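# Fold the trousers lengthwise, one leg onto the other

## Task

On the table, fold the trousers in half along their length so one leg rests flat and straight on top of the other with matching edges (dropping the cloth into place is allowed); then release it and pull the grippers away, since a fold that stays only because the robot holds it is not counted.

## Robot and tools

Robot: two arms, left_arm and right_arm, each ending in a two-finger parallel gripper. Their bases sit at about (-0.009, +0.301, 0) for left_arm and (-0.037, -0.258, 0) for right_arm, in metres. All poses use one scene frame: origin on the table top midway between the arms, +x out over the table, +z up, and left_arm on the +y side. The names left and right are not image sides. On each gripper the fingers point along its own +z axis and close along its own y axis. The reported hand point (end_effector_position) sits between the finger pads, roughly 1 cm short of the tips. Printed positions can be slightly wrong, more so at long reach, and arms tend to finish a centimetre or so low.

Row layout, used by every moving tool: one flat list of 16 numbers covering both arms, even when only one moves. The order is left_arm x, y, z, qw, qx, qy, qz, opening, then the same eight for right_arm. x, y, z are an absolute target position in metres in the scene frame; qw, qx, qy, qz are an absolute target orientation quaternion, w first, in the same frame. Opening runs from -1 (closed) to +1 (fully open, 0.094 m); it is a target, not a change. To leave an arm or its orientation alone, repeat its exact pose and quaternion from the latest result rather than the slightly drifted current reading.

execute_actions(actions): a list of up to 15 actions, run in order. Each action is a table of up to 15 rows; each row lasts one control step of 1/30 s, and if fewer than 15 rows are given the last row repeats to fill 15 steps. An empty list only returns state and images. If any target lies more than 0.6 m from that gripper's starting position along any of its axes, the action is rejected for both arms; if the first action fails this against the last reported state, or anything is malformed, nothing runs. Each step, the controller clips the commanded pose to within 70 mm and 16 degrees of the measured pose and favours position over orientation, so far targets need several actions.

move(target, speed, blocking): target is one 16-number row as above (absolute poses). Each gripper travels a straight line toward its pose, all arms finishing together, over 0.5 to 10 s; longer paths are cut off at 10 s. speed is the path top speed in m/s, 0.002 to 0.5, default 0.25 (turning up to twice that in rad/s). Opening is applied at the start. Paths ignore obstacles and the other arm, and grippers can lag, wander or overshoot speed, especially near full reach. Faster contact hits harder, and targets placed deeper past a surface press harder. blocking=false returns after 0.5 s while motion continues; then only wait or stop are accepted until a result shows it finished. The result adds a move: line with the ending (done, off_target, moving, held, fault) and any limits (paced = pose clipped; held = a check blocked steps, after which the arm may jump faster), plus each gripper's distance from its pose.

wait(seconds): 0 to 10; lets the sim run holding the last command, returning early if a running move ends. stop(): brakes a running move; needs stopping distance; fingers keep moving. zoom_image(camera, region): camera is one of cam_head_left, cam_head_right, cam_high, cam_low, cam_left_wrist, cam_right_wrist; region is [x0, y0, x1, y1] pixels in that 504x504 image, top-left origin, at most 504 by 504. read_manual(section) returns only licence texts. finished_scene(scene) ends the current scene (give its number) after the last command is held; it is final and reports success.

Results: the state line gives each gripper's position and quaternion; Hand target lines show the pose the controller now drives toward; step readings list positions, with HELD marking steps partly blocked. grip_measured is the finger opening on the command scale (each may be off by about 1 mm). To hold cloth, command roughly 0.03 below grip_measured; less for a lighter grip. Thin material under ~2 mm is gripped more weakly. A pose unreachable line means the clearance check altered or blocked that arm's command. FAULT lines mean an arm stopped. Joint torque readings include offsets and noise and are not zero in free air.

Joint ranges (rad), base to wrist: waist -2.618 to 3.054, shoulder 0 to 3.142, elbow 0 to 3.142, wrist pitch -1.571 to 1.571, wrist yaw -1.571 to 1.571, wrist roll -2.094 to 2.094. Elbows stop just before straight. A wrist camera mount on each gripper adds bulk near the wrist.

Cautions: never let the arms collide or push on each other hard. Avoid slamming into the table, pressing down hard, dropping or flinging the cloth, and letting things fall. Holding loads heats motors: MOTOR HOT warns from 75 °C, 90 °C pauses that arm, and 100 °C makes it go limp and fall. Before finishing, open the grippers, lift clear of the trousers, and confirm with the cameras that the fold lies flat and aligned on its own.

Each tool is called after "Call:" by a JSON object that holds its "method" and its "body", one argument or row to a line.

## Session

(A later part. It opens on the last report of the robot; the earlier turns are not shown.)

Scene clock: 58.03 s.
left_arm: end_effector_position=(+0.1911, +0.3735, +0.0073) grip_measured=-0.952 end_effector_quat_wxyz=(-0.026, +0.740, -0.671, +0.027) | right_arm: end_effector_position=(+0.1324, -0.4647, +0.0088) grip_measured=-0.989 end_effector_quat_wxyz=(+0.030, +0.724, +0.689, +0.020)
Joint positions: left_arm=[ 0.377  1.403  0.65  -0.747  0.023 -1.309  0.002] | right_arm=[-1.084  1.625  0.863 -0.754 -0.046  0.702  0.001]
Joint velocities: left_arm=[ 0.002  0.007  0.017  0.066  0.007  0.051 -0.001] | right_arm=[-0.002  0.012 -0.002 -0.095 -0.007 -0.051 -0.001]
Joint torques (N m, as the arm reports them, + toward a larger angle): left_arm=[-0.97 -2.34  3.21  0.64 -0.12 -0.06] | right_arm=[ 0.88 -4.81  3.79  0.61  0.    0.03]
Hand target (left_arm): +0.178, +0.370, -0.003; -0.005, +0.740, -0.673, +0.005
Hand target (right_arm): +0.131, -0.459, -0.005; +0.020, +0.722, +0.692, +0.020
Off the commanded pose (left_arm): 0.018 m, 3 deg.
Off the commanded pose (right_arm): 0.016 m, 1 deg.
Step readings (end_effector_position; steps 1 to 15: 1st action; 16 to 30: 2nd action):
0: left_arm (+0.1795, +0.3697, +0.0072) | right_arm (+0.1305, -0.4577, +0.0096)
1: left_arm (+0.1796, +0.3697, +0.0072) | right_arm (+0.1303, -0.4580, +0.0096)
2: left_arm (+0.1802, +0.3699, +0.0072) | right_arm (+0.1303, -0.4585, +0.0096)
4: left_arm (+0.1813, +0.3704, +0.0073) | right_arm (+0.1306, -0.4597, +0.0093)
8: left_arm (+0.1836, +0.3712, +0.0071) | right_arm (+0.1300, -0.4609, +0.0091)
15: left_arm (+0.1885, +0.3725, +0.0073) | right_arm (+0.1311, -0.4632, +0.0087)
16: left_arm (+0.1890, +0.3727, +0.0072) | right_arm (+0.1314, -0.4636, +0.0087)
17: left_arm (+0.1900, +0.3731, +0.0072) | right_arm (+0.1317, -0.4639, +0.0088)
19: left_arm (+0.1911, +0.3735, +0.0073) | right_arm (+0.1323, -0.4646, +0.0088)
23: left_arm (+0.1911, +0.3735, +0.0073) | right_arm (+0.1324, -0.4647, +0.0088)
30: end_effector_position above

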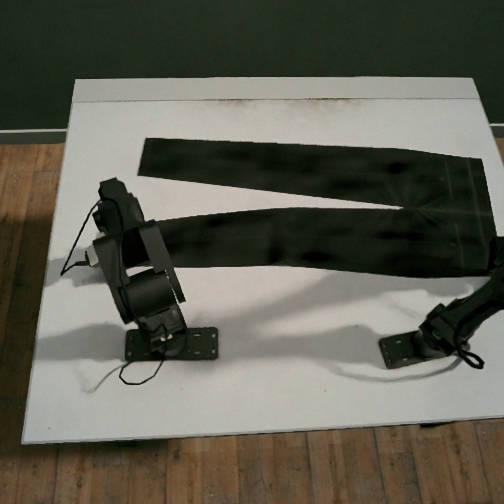

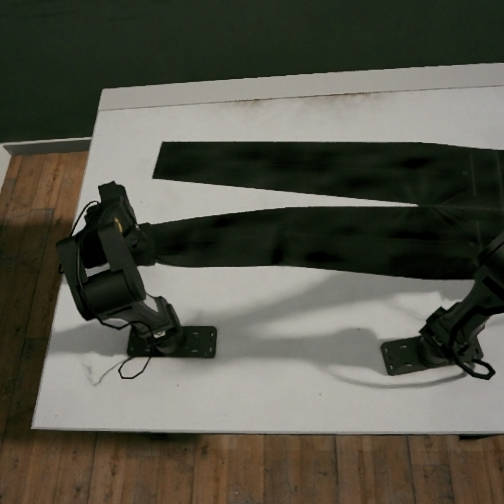

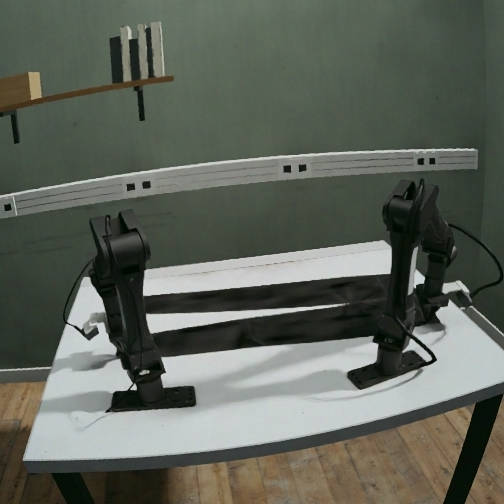

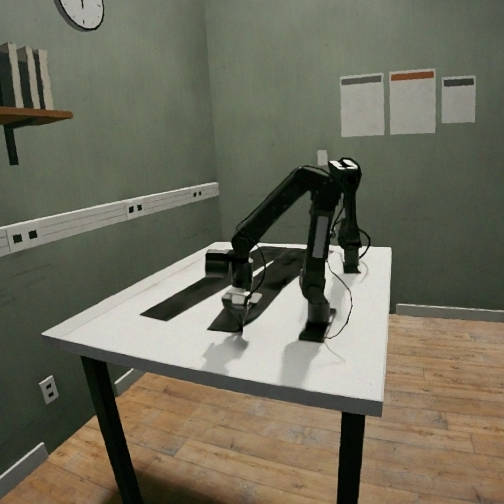

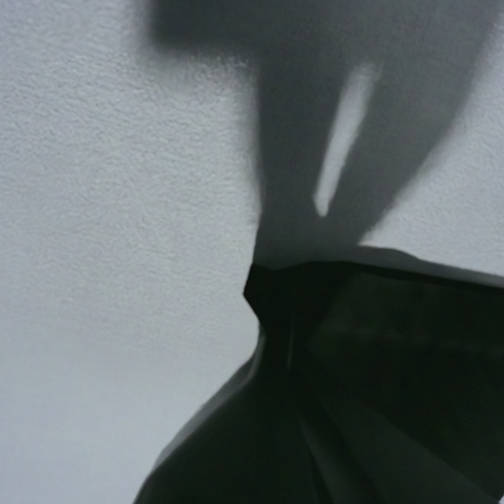

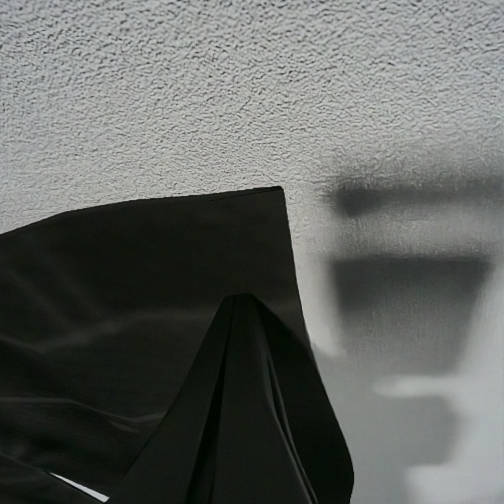

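Call:
{"method": "move", "body": {
  "target": [0.19,0.375,0.03,0.005,-0.74,0.672,-0.005,-1, 0.136,-0.465,0.03,0.006,0.72,0.693,0.006,-1],
  "speed": 0.06
}}

Call:
{"method": "move", "body": {
  "target": [0.19,0.375,0.03,0.005,-0.74,0.672,-0.005,-1, 0.136,-0.465,-0.008,0.006,0.72,0.693,0.006,0.2],
  "speed": 0.03
}}

Call:
{"method": "execute_actions", "body": {
  "actions": [
    [[0.19,0.375,0.03,0.005,-0.74,0.672,-0.005,-1,0.136,-0.465,-0.008,0.006,0.72,0.693,0.006,-0.1]],
    [[0.19,0.375,0.03,0.005,-0.74,0.672,-0.005,-1,0.136,-0.465,-0.008,0.006,0.72,0.693,0.006,-0.5]]
  ]
}}

Scene clock: 67.50 s.
left_arm: end_effector_position=(+0.1927, +0.3740, +0.0285) grip_measured=-0.952 end_effector_quat_wxyz=(-0.010, +0.741, -0.671, +0.018) | right_arm: end_effector_position=(+0.1340, -0.4618, +0.0270) grip_measured=-0.989 end_effector_quat_wxyz=(+0.008, +0.721, +0.693, +0.016)
Joint positions: left_arm=[ 0.377  1.403  0.746 -0.88   0.024 -1.309  0.002] | right_arm=[-1.063  1.625  0.947 -0.881 -0.032  0.712  0.   ]
Joint velocities: left_arm=[ 0.007  0.002  0.002 -0.022  0.037  0.022 -0.001] | right_arm=[-0.007  0.012  0.022  0.051 -0.022 -0.022  0.001]
Joint torques (N m, as the arm reports them, + toward a larger angle): left_arm=[-0.72 -3.87  6.25  0.4  -0.12 -0.04] | right_arm=[ 0.87 -6.91  7.55  0.01  0.11  0.07]
Hand target (left_arm): +0.190, +0.375, +0.030; -0.005, +0.740, -0.672, +0.005
Hand target (right_arm): +0.136, -0.465, +0.030; +0.007, +0.720, +0.694, +0.006
Off the commanded pose (left_arm): 0.003 m, 2 deg.
Off the commanded pose (right_arm): 0.005 m, 1 deg.
move: done

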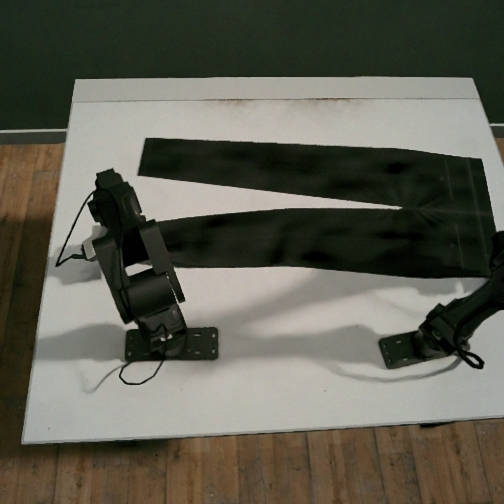

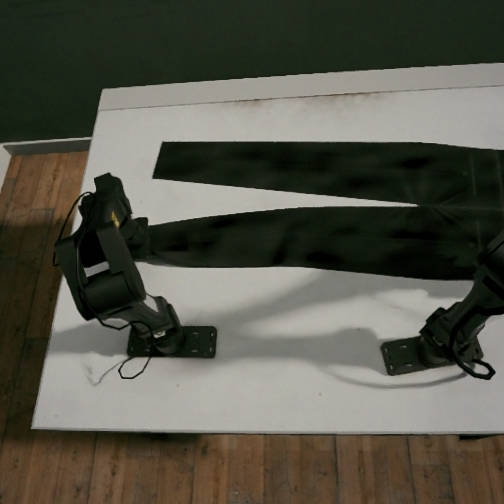

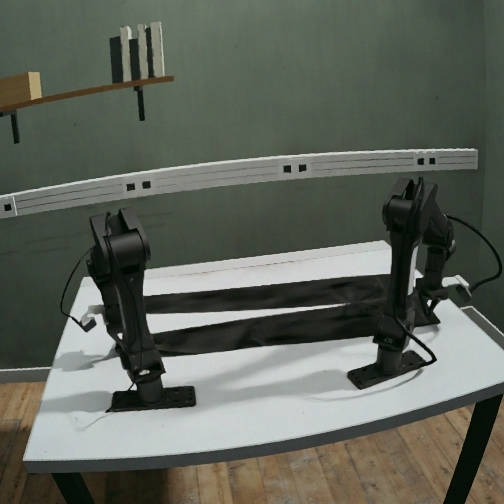

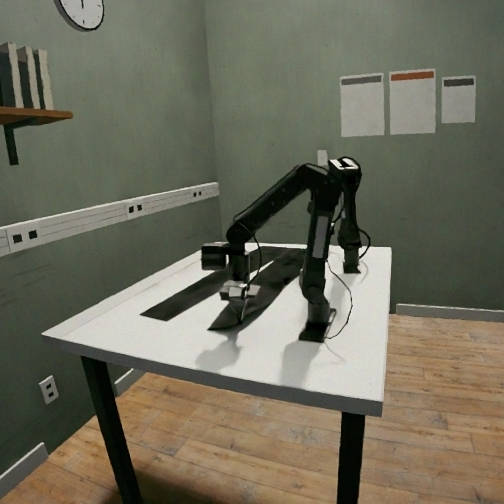

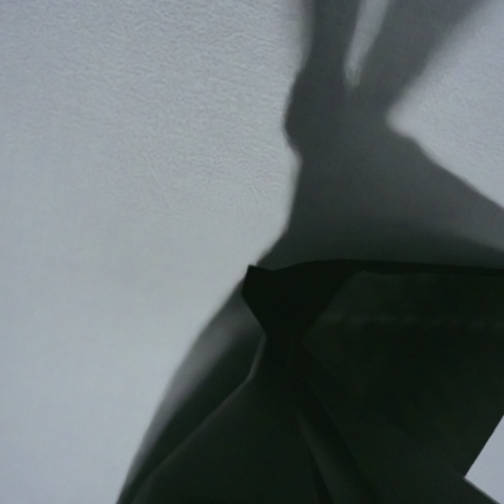

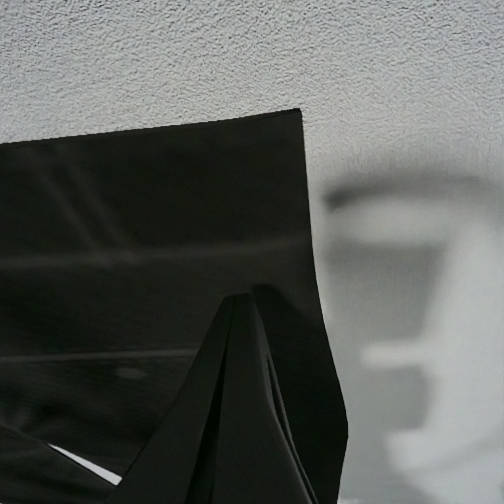

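Scene clock: 68.90 s.
left_arm: end_effector_position=(+0.1924, +0.3739, +0.0285) grip_measured=-0.952 end_effector_quat_wxyz=(-0.009, +0.741, -0.671, +0.018) | right_arm: end_effector_position=(+0.1373, -0.4658, +0.0078) grip_measured=+0.198 end_effector_quat_wxyz=(+0.013, +0.721, +0.692, +0.015)
Joint positions: left_arm=[ 0.377  1.403  0.746 -0.881  0.024 -1.309  0.002] | right_arm=[-1.063  1.67   0.911 -0.788 -0.033  0.713  0.056]
Joint velocities: left_arm=[ 0.002 -0.017 -0.012  0.022 -0.066  0.007 -0.   ] | right_arm=[-0.002 -0.002 -0.007 -0.081 -0.007  0.022 -0.   ]
Joint torques (N m, as the arm reports them, + toward a larger angle): left_arm=[-0.73 -4.    6.18  0.42 -0.12 -0.04] | right_arm=[ 0.88 -5.2   3.74  0.6   0.11  0.05]
Hand target (left_arm): +0.190, +0.375, +0.030; -0.005, +0.740, -0.672, +0.005
Hand target (right_arm): +0.135, -0.464, -0.007; +0.006, +0.720, +0.694, +0.006
Off the commanded pose (left_arm): 0.003 m, 2 deg.
Off the commanded pose (right_arm): 0.016 m, 1 deg.
move: off_target (right_arm)

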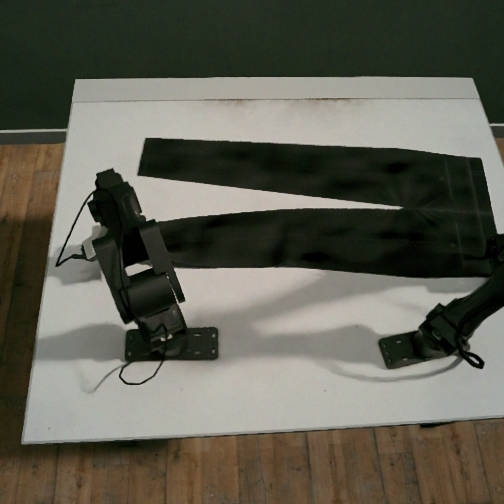

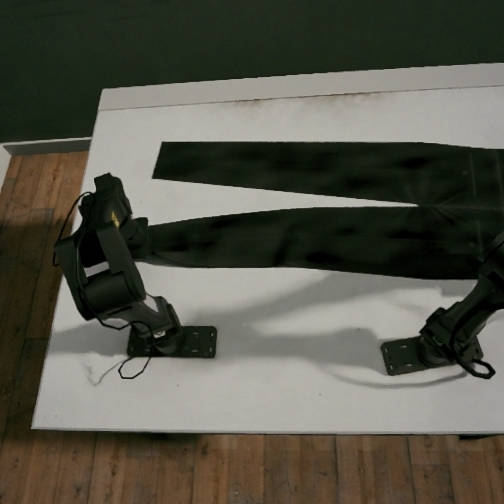

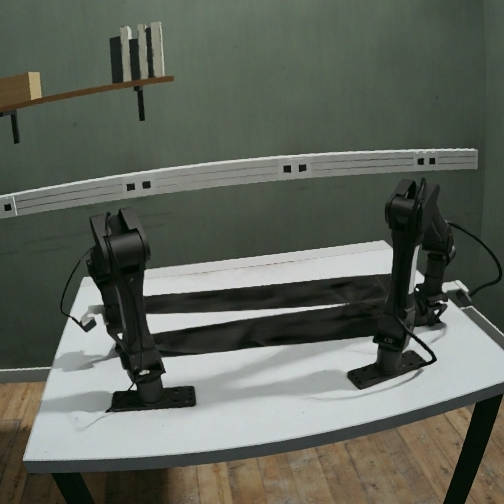

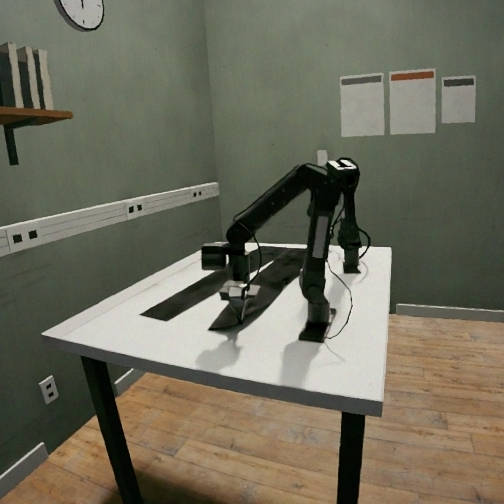

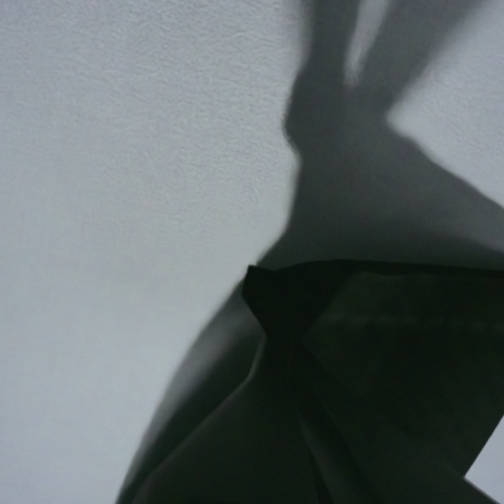

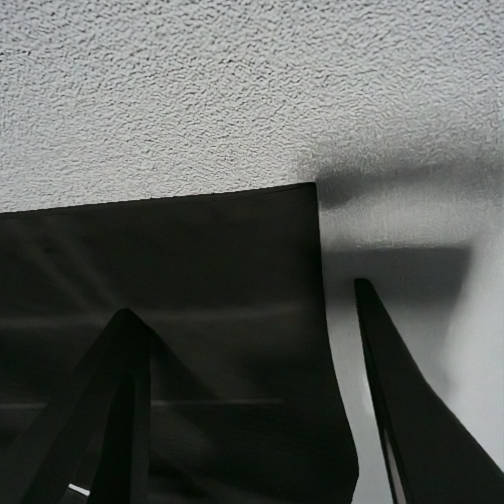

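Scene clock: 69.90 s.
left_arm: end_effector_position=(+0.1922, +0.3738, +0.0285) grip_measured=-0.952 end_effector_quat_wxyz=(-0.009, +0.741, -0.671, +0.018) | right_arm: end_effector_position=(+0.1433, -0.4693, +0.0081) grip_measured=-0.498 end_effector_quat_wxyz=(+0.026, +0.720, +0.694, +0.018)
Joint positions: left_arm=[ 0.377  1.403  0.746 -0.882  0.024 -1.309  0.002] | right_arm=[-1.059  1.67   0.911 -0.762 -0.041  0.713  0.024]
Joint velocities: left_arm=[ 0.007 -0.002  0.017  0.022 -0.022  0.037 -0.001] | right_arm=[-0.012  0.002  0.012 -0.007  0.007 -0.037  0.   ]
Joint torques (N m, as the arm reports them, + toward a larger angle): left_arm=[-0.76 -3.98  6.17  0.42 -0.12 -0.05] | right_arm=[ 0.86 -4.93  3.58  0.46  0.23  0.06]
Hand target (left_arm): +0.190, +0.375, +0.030; -0.005, +0.740, -0.672, +0.005
Hand target (right_arm): +0.135, -0.464, -0.007; +0.006, +0.720, +0.694, +0.006
Off the commanded pose (left_arm): 0.003 m, 2 deg.
Off the commanded pose (right_arm): 0.018 m, 3 deg.
Step readings (end_effector_position; steps 1 to 15: 1st action; 16 to 30: 2nd action):
0: left_arm (+0.1924, +0.3739, +0.0285) | right_arm (+0.1373, -0.4658, +0.0078)
1: left_arm (+0.1924, +0.3739, +0.0285) | right_arm (+0.1375, -0.4662, +0.0078)
2: left_arm (+0.1924, +0.3739, +0.0285) | right_arm (+0.1387, -0.4669, +0.0079)
4: left_arm (+0.1924, +0.3739, +0.0285) | right_arm (+0.1398, -0.4675, +0.0079)
8: left_arm (+0.1923, +0.3739, +0.0285) | right_arm (+0.1398, -0.4676, +0.0079)
15: left_arm (+0.1923, +0.3739, +0.0285) | right_arm (+0.1398, -0.4676, +0.0079)
16: left_arm (+0.1923, +0.3739, +0.0285) | right_arm (+0.1403, -0.4678, +0.0079)
17: left_arm (+0.1923, +0.3739, +0.0285) | right_arm (+0.1420, -0.4687, +0.0080)
19: left_arm (+0.1923, +0.3739, +0.0285) | right_arm (+0.1431, -0.4693, +0.0081)
23: left_arm (+0.1922, +0.3738, +0.0285) | right_arm (+0.1433, -0.4693, +0.0081)
30: end_effector_position above

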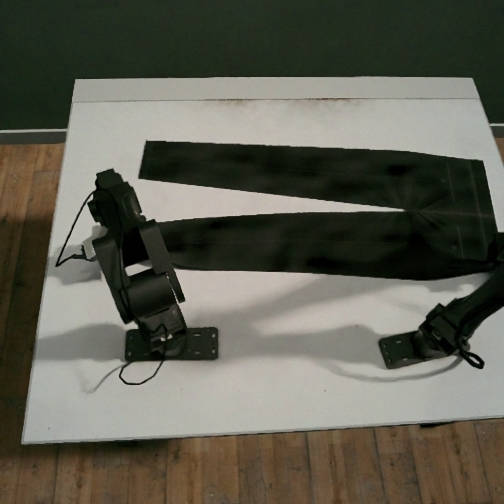

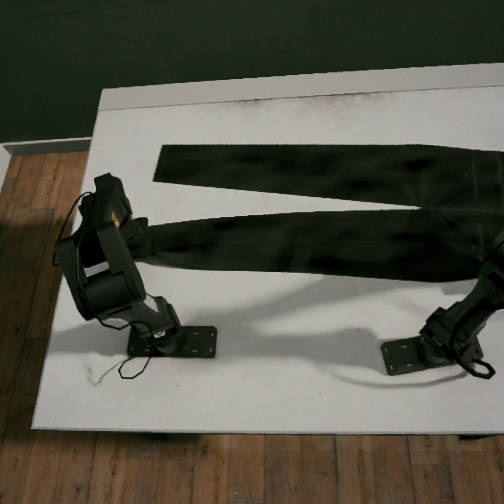

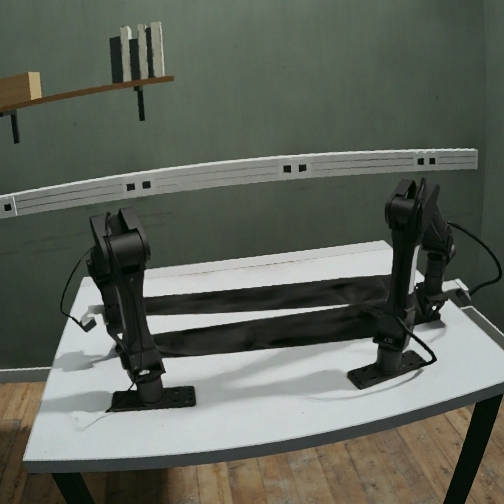

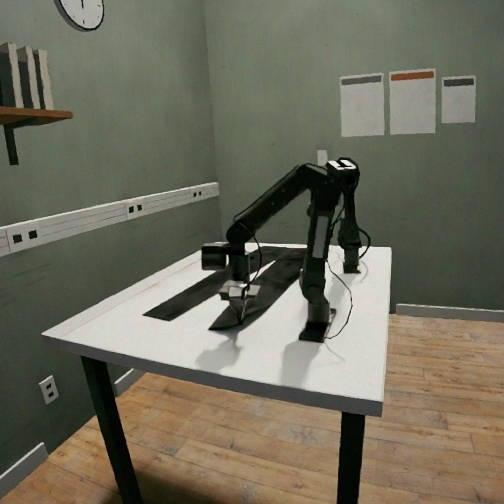

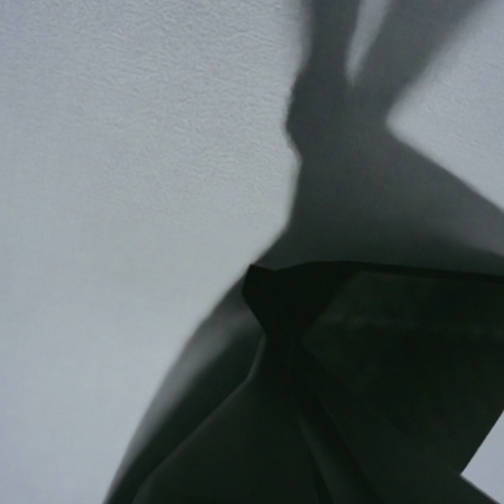

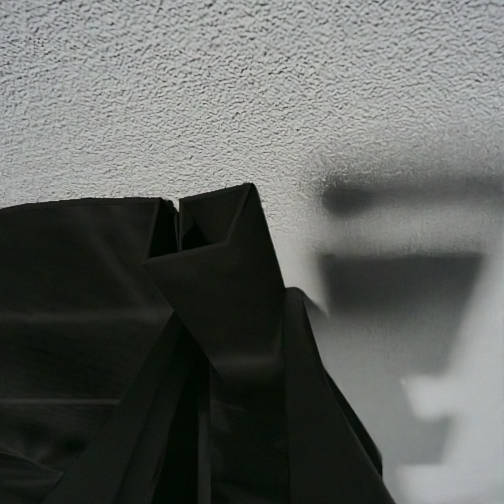

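Call:
{"method": "move", "body": {
  "target": [0.19,0.375,0.03,0.005,-0.74,0.672,-0.005,-1, 0.14,-0.468,-0.004,0.006,0.72,0.693,0.006,-1],
  "speed": 0.06
}}

Call:
{"method": "move", "body": {
  "target": [0.25,0.385,0.13,0.05,-0.71,0.70,-0.05,-1, 0.18,-0.475,0.09,0.006,0.74,0.672,0.006,-1],
  "speed": 0.08
}}

Call:
{"method": "move", "body": {
  "target": [0.39,0.385,0.16,0.122,-0.68,0.71,-0.117,-1, 0.27,-0.49,0.13,0.03,0.74,0.672,0.03,-1],
  "speed": 0.08
}}

Scene clock: 79.00 s.
left_arm: end_effector_position=(+0.1922, +0.3738, +0.0285) grip_measured=-0.952 end_effector_quat_wxyz=(-0.009, +0.741, -0.671, +0.018) | right_arm: end_effector_position=(+0.1456, -0.4689, +0.0083) grip_measured=-0.959 end_effector_quat_wxyz=(+0.029, +0.720, +0.692, +0.024)
Joint positions: left_arm=[ 0.377  1.403  0.746 -0.882  0.024 -1.309  0.002] | right_arm=[-1.059  1.67   0.911 -0.758 -0.053  0.717  0.002]
Joint velocities: left_arm=[-0.012  0.002 -0.012 -0.022 -0.022  0.037 -0.001] | right_arm=[-0.012  0.007 -0.007 -0.022 -0.081  0.007  0.   ]
Joint torques (N m, as the arm reports them, + toward a larger angle): left_arm=[-0.76 -4.    6.18  0.42 -0.12 -0.04] | right_arm=[ 0.93 -4.16  5.55  0.23  0.29  0.06]
Hand target (left_arm): +0.190, +0.375, +0.030; -0.005, +0.740, -0.672, +0.005
Hand target (right_arm): +0.140, -0.468, -0.003; +0.006, +0.720, +0.694, +0.006
Off the commanded pose (left_arm): 0.003 m, 2 deg.
Off the commanded pose (right_arm): 0.014 m, 3 deg.
move: off_target (right_arm)

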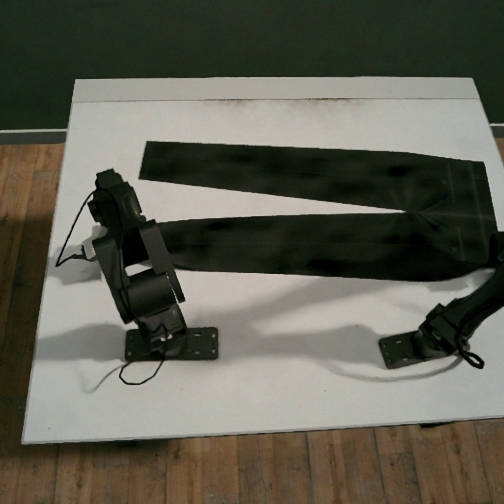

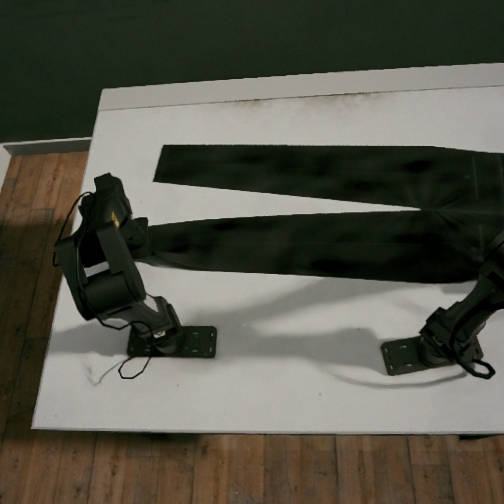

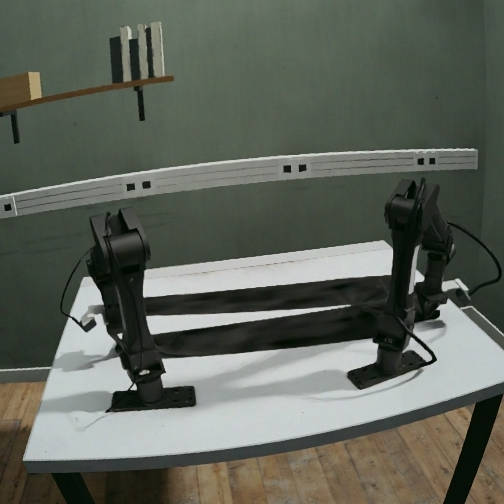

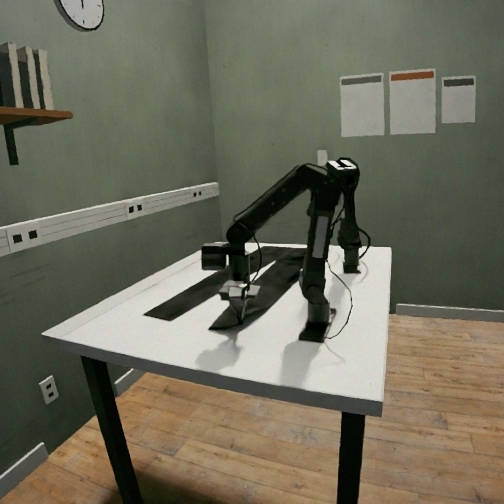

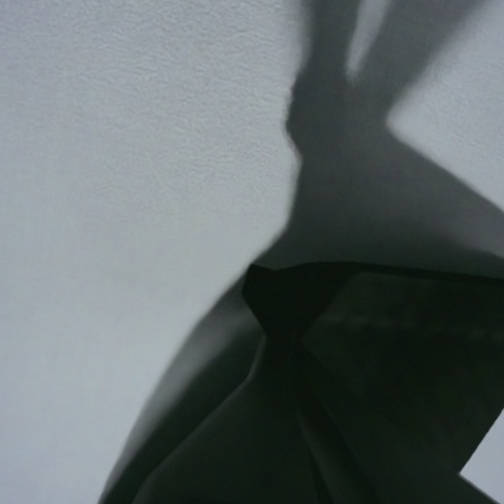

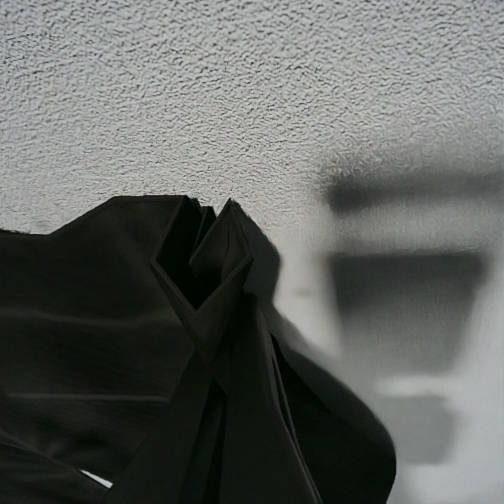

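Scene clock: 80.97 s.
left_arm: end_effector_position=(+0.2508, +0.3847, +0.1281) grip_measured=-0.952 end_effector_quat_wxyz=(-0.053, +0.715, -0.695, +0.058) | right_arm: end_effector_position=(+0.1786, -0.4684, +0.0867) grip_measured=-0.959 end_effector_quat_wxyz=(+0.000, +0.739, +0.673, +0.023)
Joint positions: left_arm=[ 0.361  1.438  1.171 -1.158  0.057 -1.259  0.002] | right_arm=[-0.968  1.693  1.271 -1.146 -0.046  0.861  0.002]
Joint velocities: left_arm=[-0.017 -0.022 -0.007  0.037 -0.037 -0.081 -0.   ] | right_arm=[-0.017 -0.007 -0.007  0.051 -0.051 -0.037  0.   ]
Joint torques (N m, as the arm reports them, + toward a larger angle): left_arm=[-0.75 -4.6   6.96  0.7  -0.05  0.06] | right_arm=[ 0.51 -7.75  8.02  0.21  0.29  0.  ]
Hand target (left_arm): +0.252, +0.385, +0.129; -0.051, +0.710, -0.700, +0.050
Hand target (right_arm): +0.181, -0.476, +0.090; +0.007, +0.740, +0.672, +0.006
Off the commanded pose (left_arm): 0.002 m, 1 deg.
Off the commanded pose (right_arm): 0.008 m, 2 deg.
move: done

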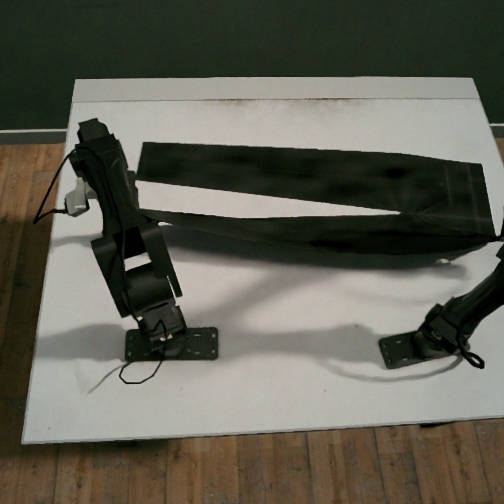

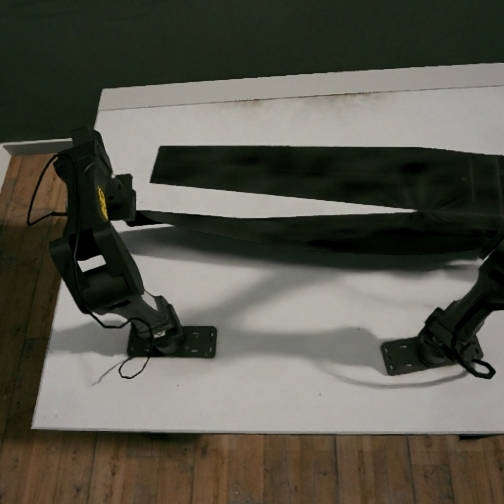

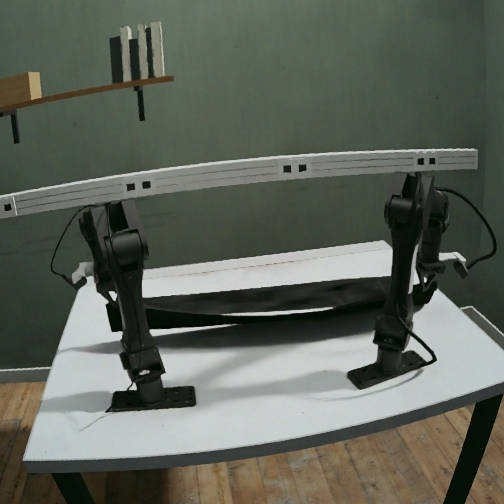

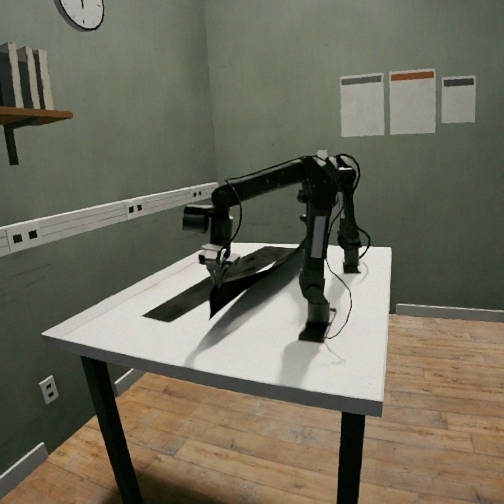

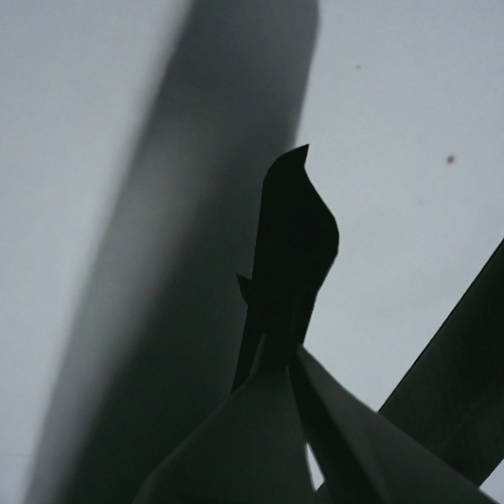

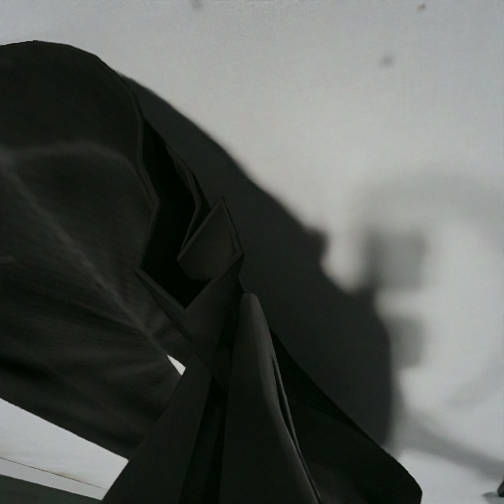

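Scene clock: 83.20 s.
left_arm: end_effector_position=(+0.3813, +0.3794, +0.1549) grip_measured=-0.952 end_effector_quat_wxyz=(-0.105, +0.681, -0.715, +0.118) | right_arm: end_effector_position=(+0.2673, -0.4825, +0.1264) grip_measured=-0.959 end_effector_quat_wxyz=(+0.018, +0.738, +0.673, +0.044)
Joint positions: left_arm=[ 0.256  1.772  1.588 -1.085  0.099 -1.299  0.002] | right_arm=[-0.841  1.932  1.725 -1.315 -0.081  0.988  0.002]
Joint velocities: left_arm=[ 0.007  0.002 -0.007  0.066  0.007 -0.081  0.   ] | right_arm=[ 0.002  0.007 -0.007 -0.007  0.037 -0.037 -0.   ]
Joint torques (N m, as the arm reports them, + toward a larger angle): left_arm=[-0.22 -9.06  7.43  1.31 -0.12 -0.06] | right_arm=[  0.22 -10.76   8.58   0.28   0.19   0.04]
Hand target (left_arm): +0.390, +0.385, +0.159; -0.124, +0.682, -0.711, +0.116
Hand target (right_arm): +0.271, -0.491, +0.130; +0.031, +0.740, +0.671, +0.030
Off the commanded pose (left_arm): 0.012 m, 2 deg.
Off the commanded pose (right_arm): 0.009 m, 2 deg.
move: off_target (left_arm)

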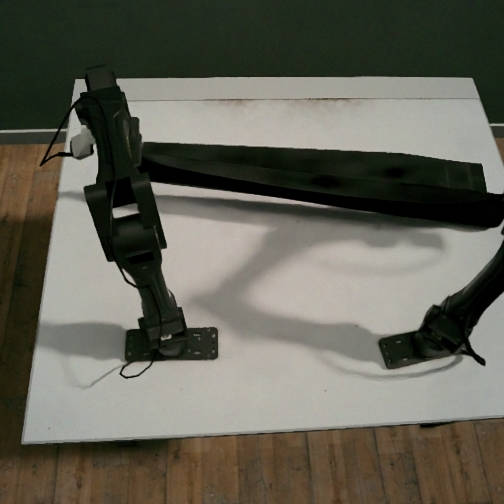

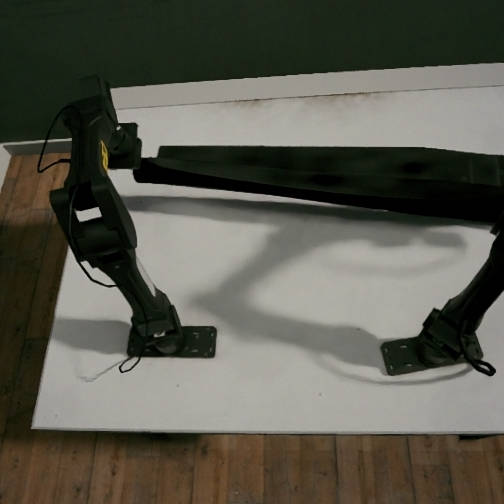

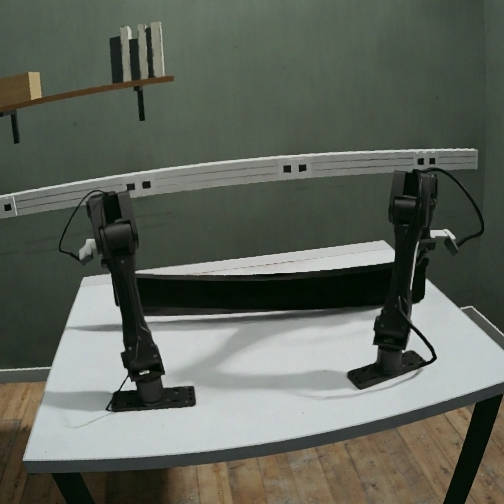

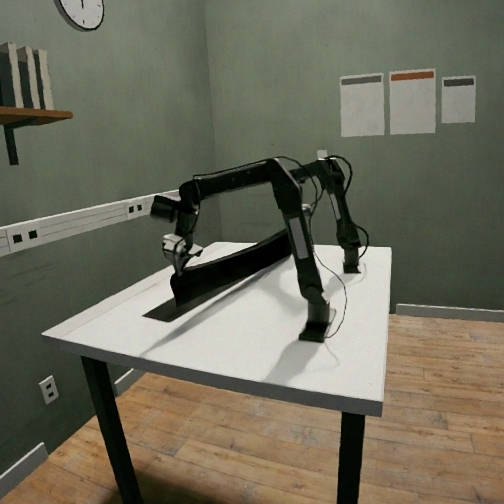

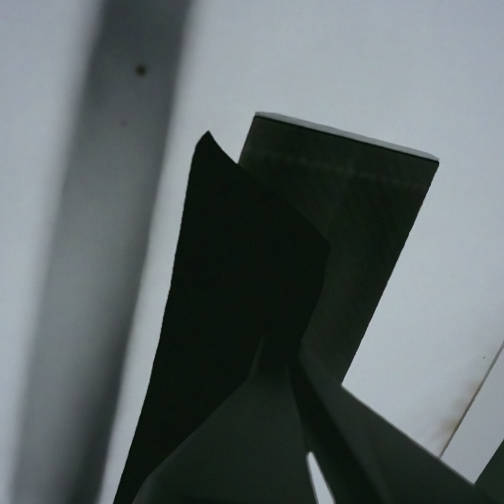

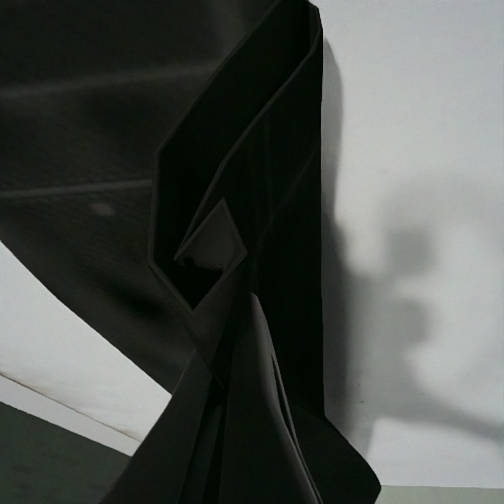

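Call:
{"method": "move", "body": {
  "target": [0.44,0.38,0.115,0.122,-0.68,0.71,-0.117,-1, 0.335,-0.50,0.105,0.06,0.74,0.668,0.06,-1],
  "speed": 0.06
}}

Call:
{"method": "move", "body": {
  "target": [0.50,0.372,0.055,0.14,-0.675,0.71,-0.135,-1, 0.39,-0.508,0.055,0.06,0.74,0.668,0.06,-1],
  "speed": 0.06
}}

Scene clock: 89.67 s.
left_arm: end_effector_position=(+0.4309, +0.3719, +0.1115) grip_measured=-0.952 end_effector_quat_wxyz=(-0.099, +0.680, -0.716, +0.126) | right_arm: end_effector_position=(+0.3246, -0.4898, +0.1002) grip_measured=-0.959 end_effector_quat_wxyz=(+0.034, +0.740, +0.669, +0.066)
Joint positions: left_arm=[ 0.217  1.959  1.657 -0.965  0.108 -1.336  0.002] | right_arm=[-0.784  2.098  1.856 -1.234 -0.114  1.058  0.002]
Joint velocities: left_arm=[-0.007 -0.017  0.032 -0.037  0.022  0.022 -0.   ] | right_arm=[-0.007  0.002 -0.007 -0.007  0.022  0.022 -0.   ]
Joint torques (N m, as the arm reports them, + toward a larger angle): left_arm=[ -0.4  -11.3    7.29   1.29  -0.27  -0.04] | right_arm=[  0.55 -12.94   7.87   0.63   0.08   0.08]
Hand target (left_arm): +0.439, +0.380, +0.115; -0.122, +0.682, -0.712, +0.117
Hand target (right_arm): +0.335, -0.500, +0.105; +0.061, +0.740, +0.667, +0.061
Off the commanded pose (left_arm): 0.013 m, 3 deg.
Off the commanded pose (right_arm): 0.015 m, 3 deg.
move: off_target (left_arm, right_arm)

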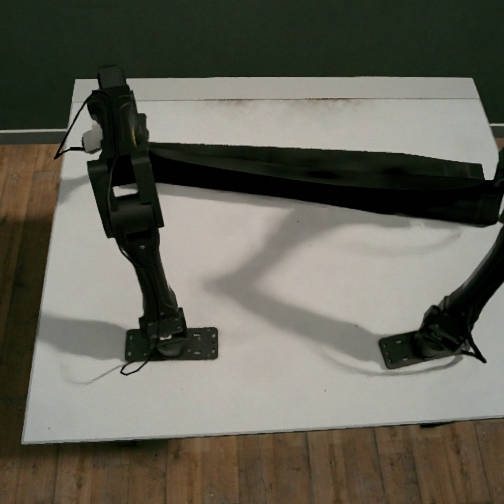

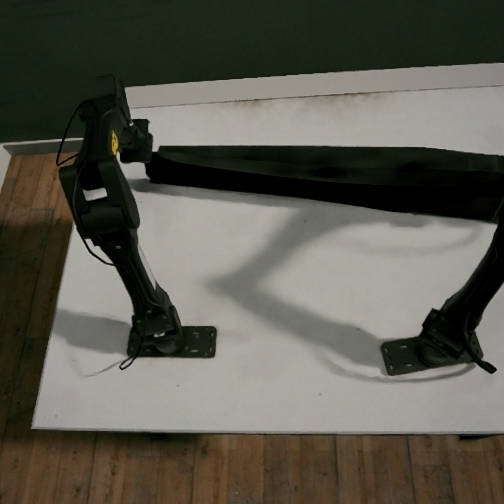

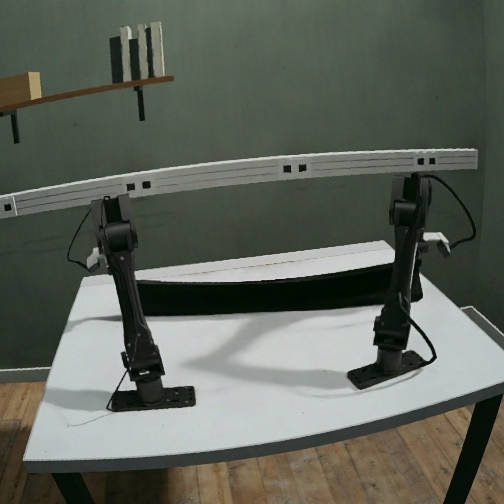

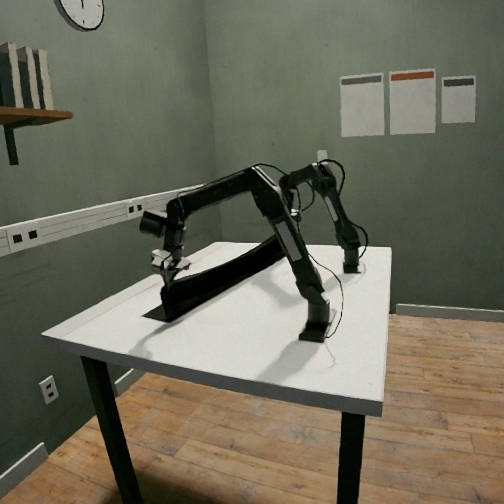

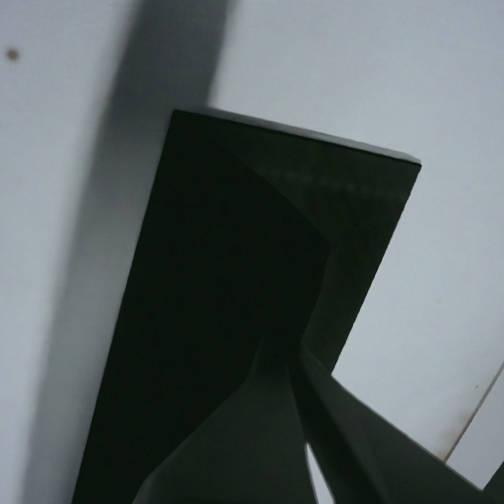

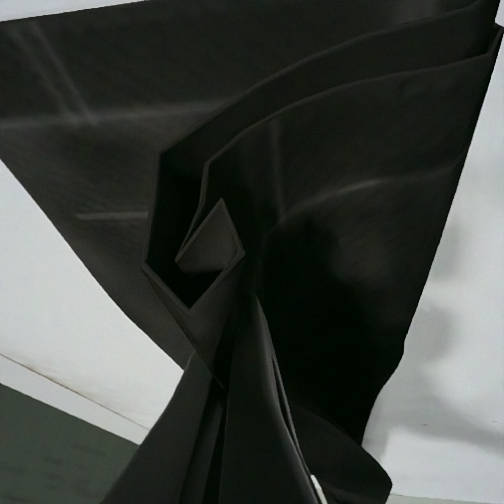

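Scene clock: 91.50 s.
left_arm: end_effector_position=(+0.4910, +0.3651, +0.0521) grip_measured=-0.952 end_effector_quat_wxyz=(-0.118, +0.674, -0.715, +0.143) | right_arm: end_effector_position=(+0.3815, -0.4967, +0.0507) grip_measured=-0.959 end_effector_quat_wxyz=(+0.034, +0.739, +0.669, +0.072)
Joint positions: left_arm=[ 0.178  2.176  1.729 -0.764  0.102 -1.371  0.002] | right_arm=[-0.729  2.338  2.049 -1.178 -0.121  1.111  0.002]
Joint velocities: left_arm=[-0.002 -0.017  0.037  0.051 -0.007  0.022 -0.   ] | right_arm=[ 0.017 -0.012  0.017 -0.051 -0.037  0.051  0.001]
Joint torques (N m, as the arm reports them, + toward a larger angle): left_arm=[ -0.39 -13.43   7.21   1.36  -0.26  -0.05] | right_arm=[  0.22 -15.47   8.36   0.57   0.21   0.02]
Hand target (left_arm): +0.499, +0.372, +0.055; -0.140, +0.676, -0.711, +0.135
Hand target (right_arm): +0.390, -0.508, +0.056; +0.061, +0.740, +0.667, +0.061
Off the commanded pose (left_arm): 0.012 m, 3 deg.
Off the commanded pose (right_arm): 0.015 m, 3 deg.
move: off_target (left_arm, right_arm)

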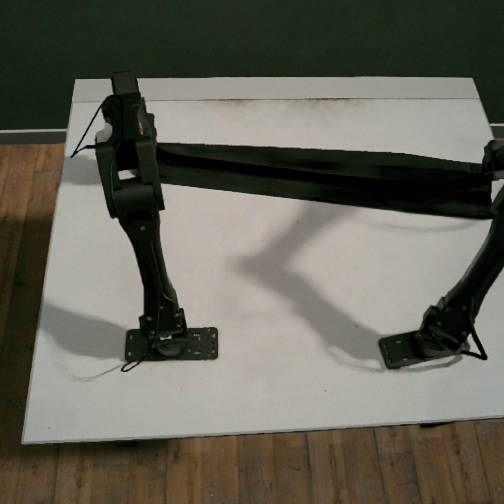

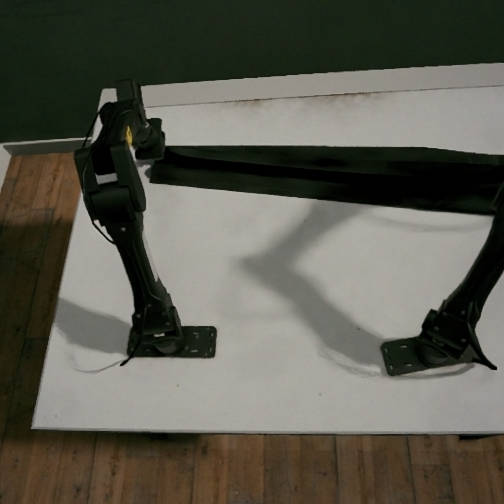

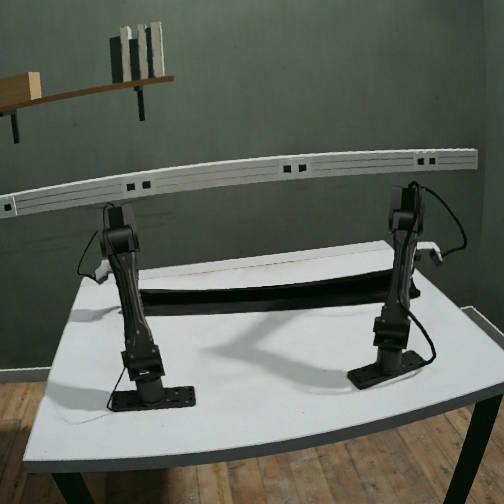

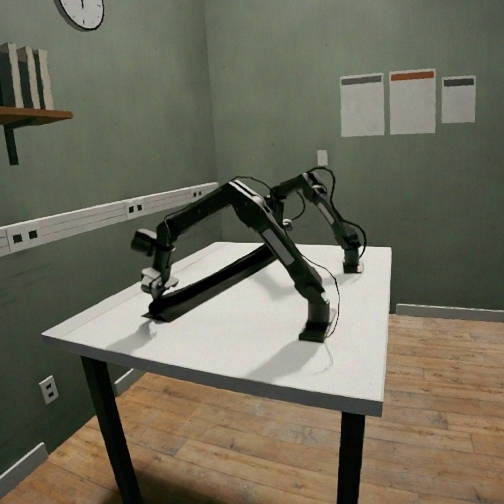

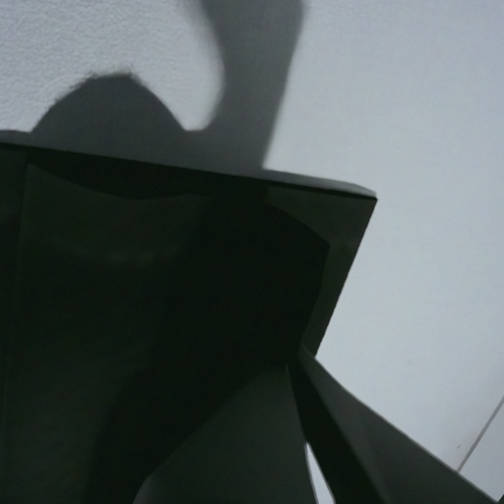

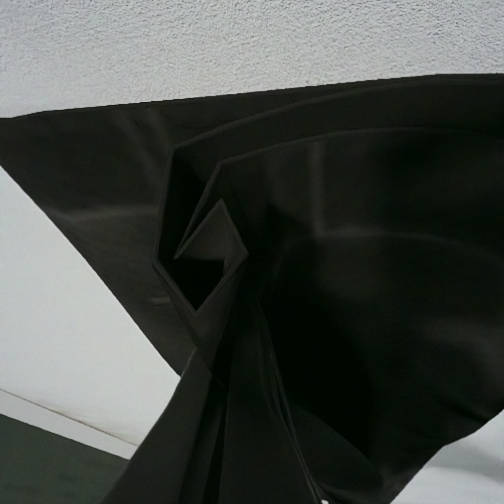

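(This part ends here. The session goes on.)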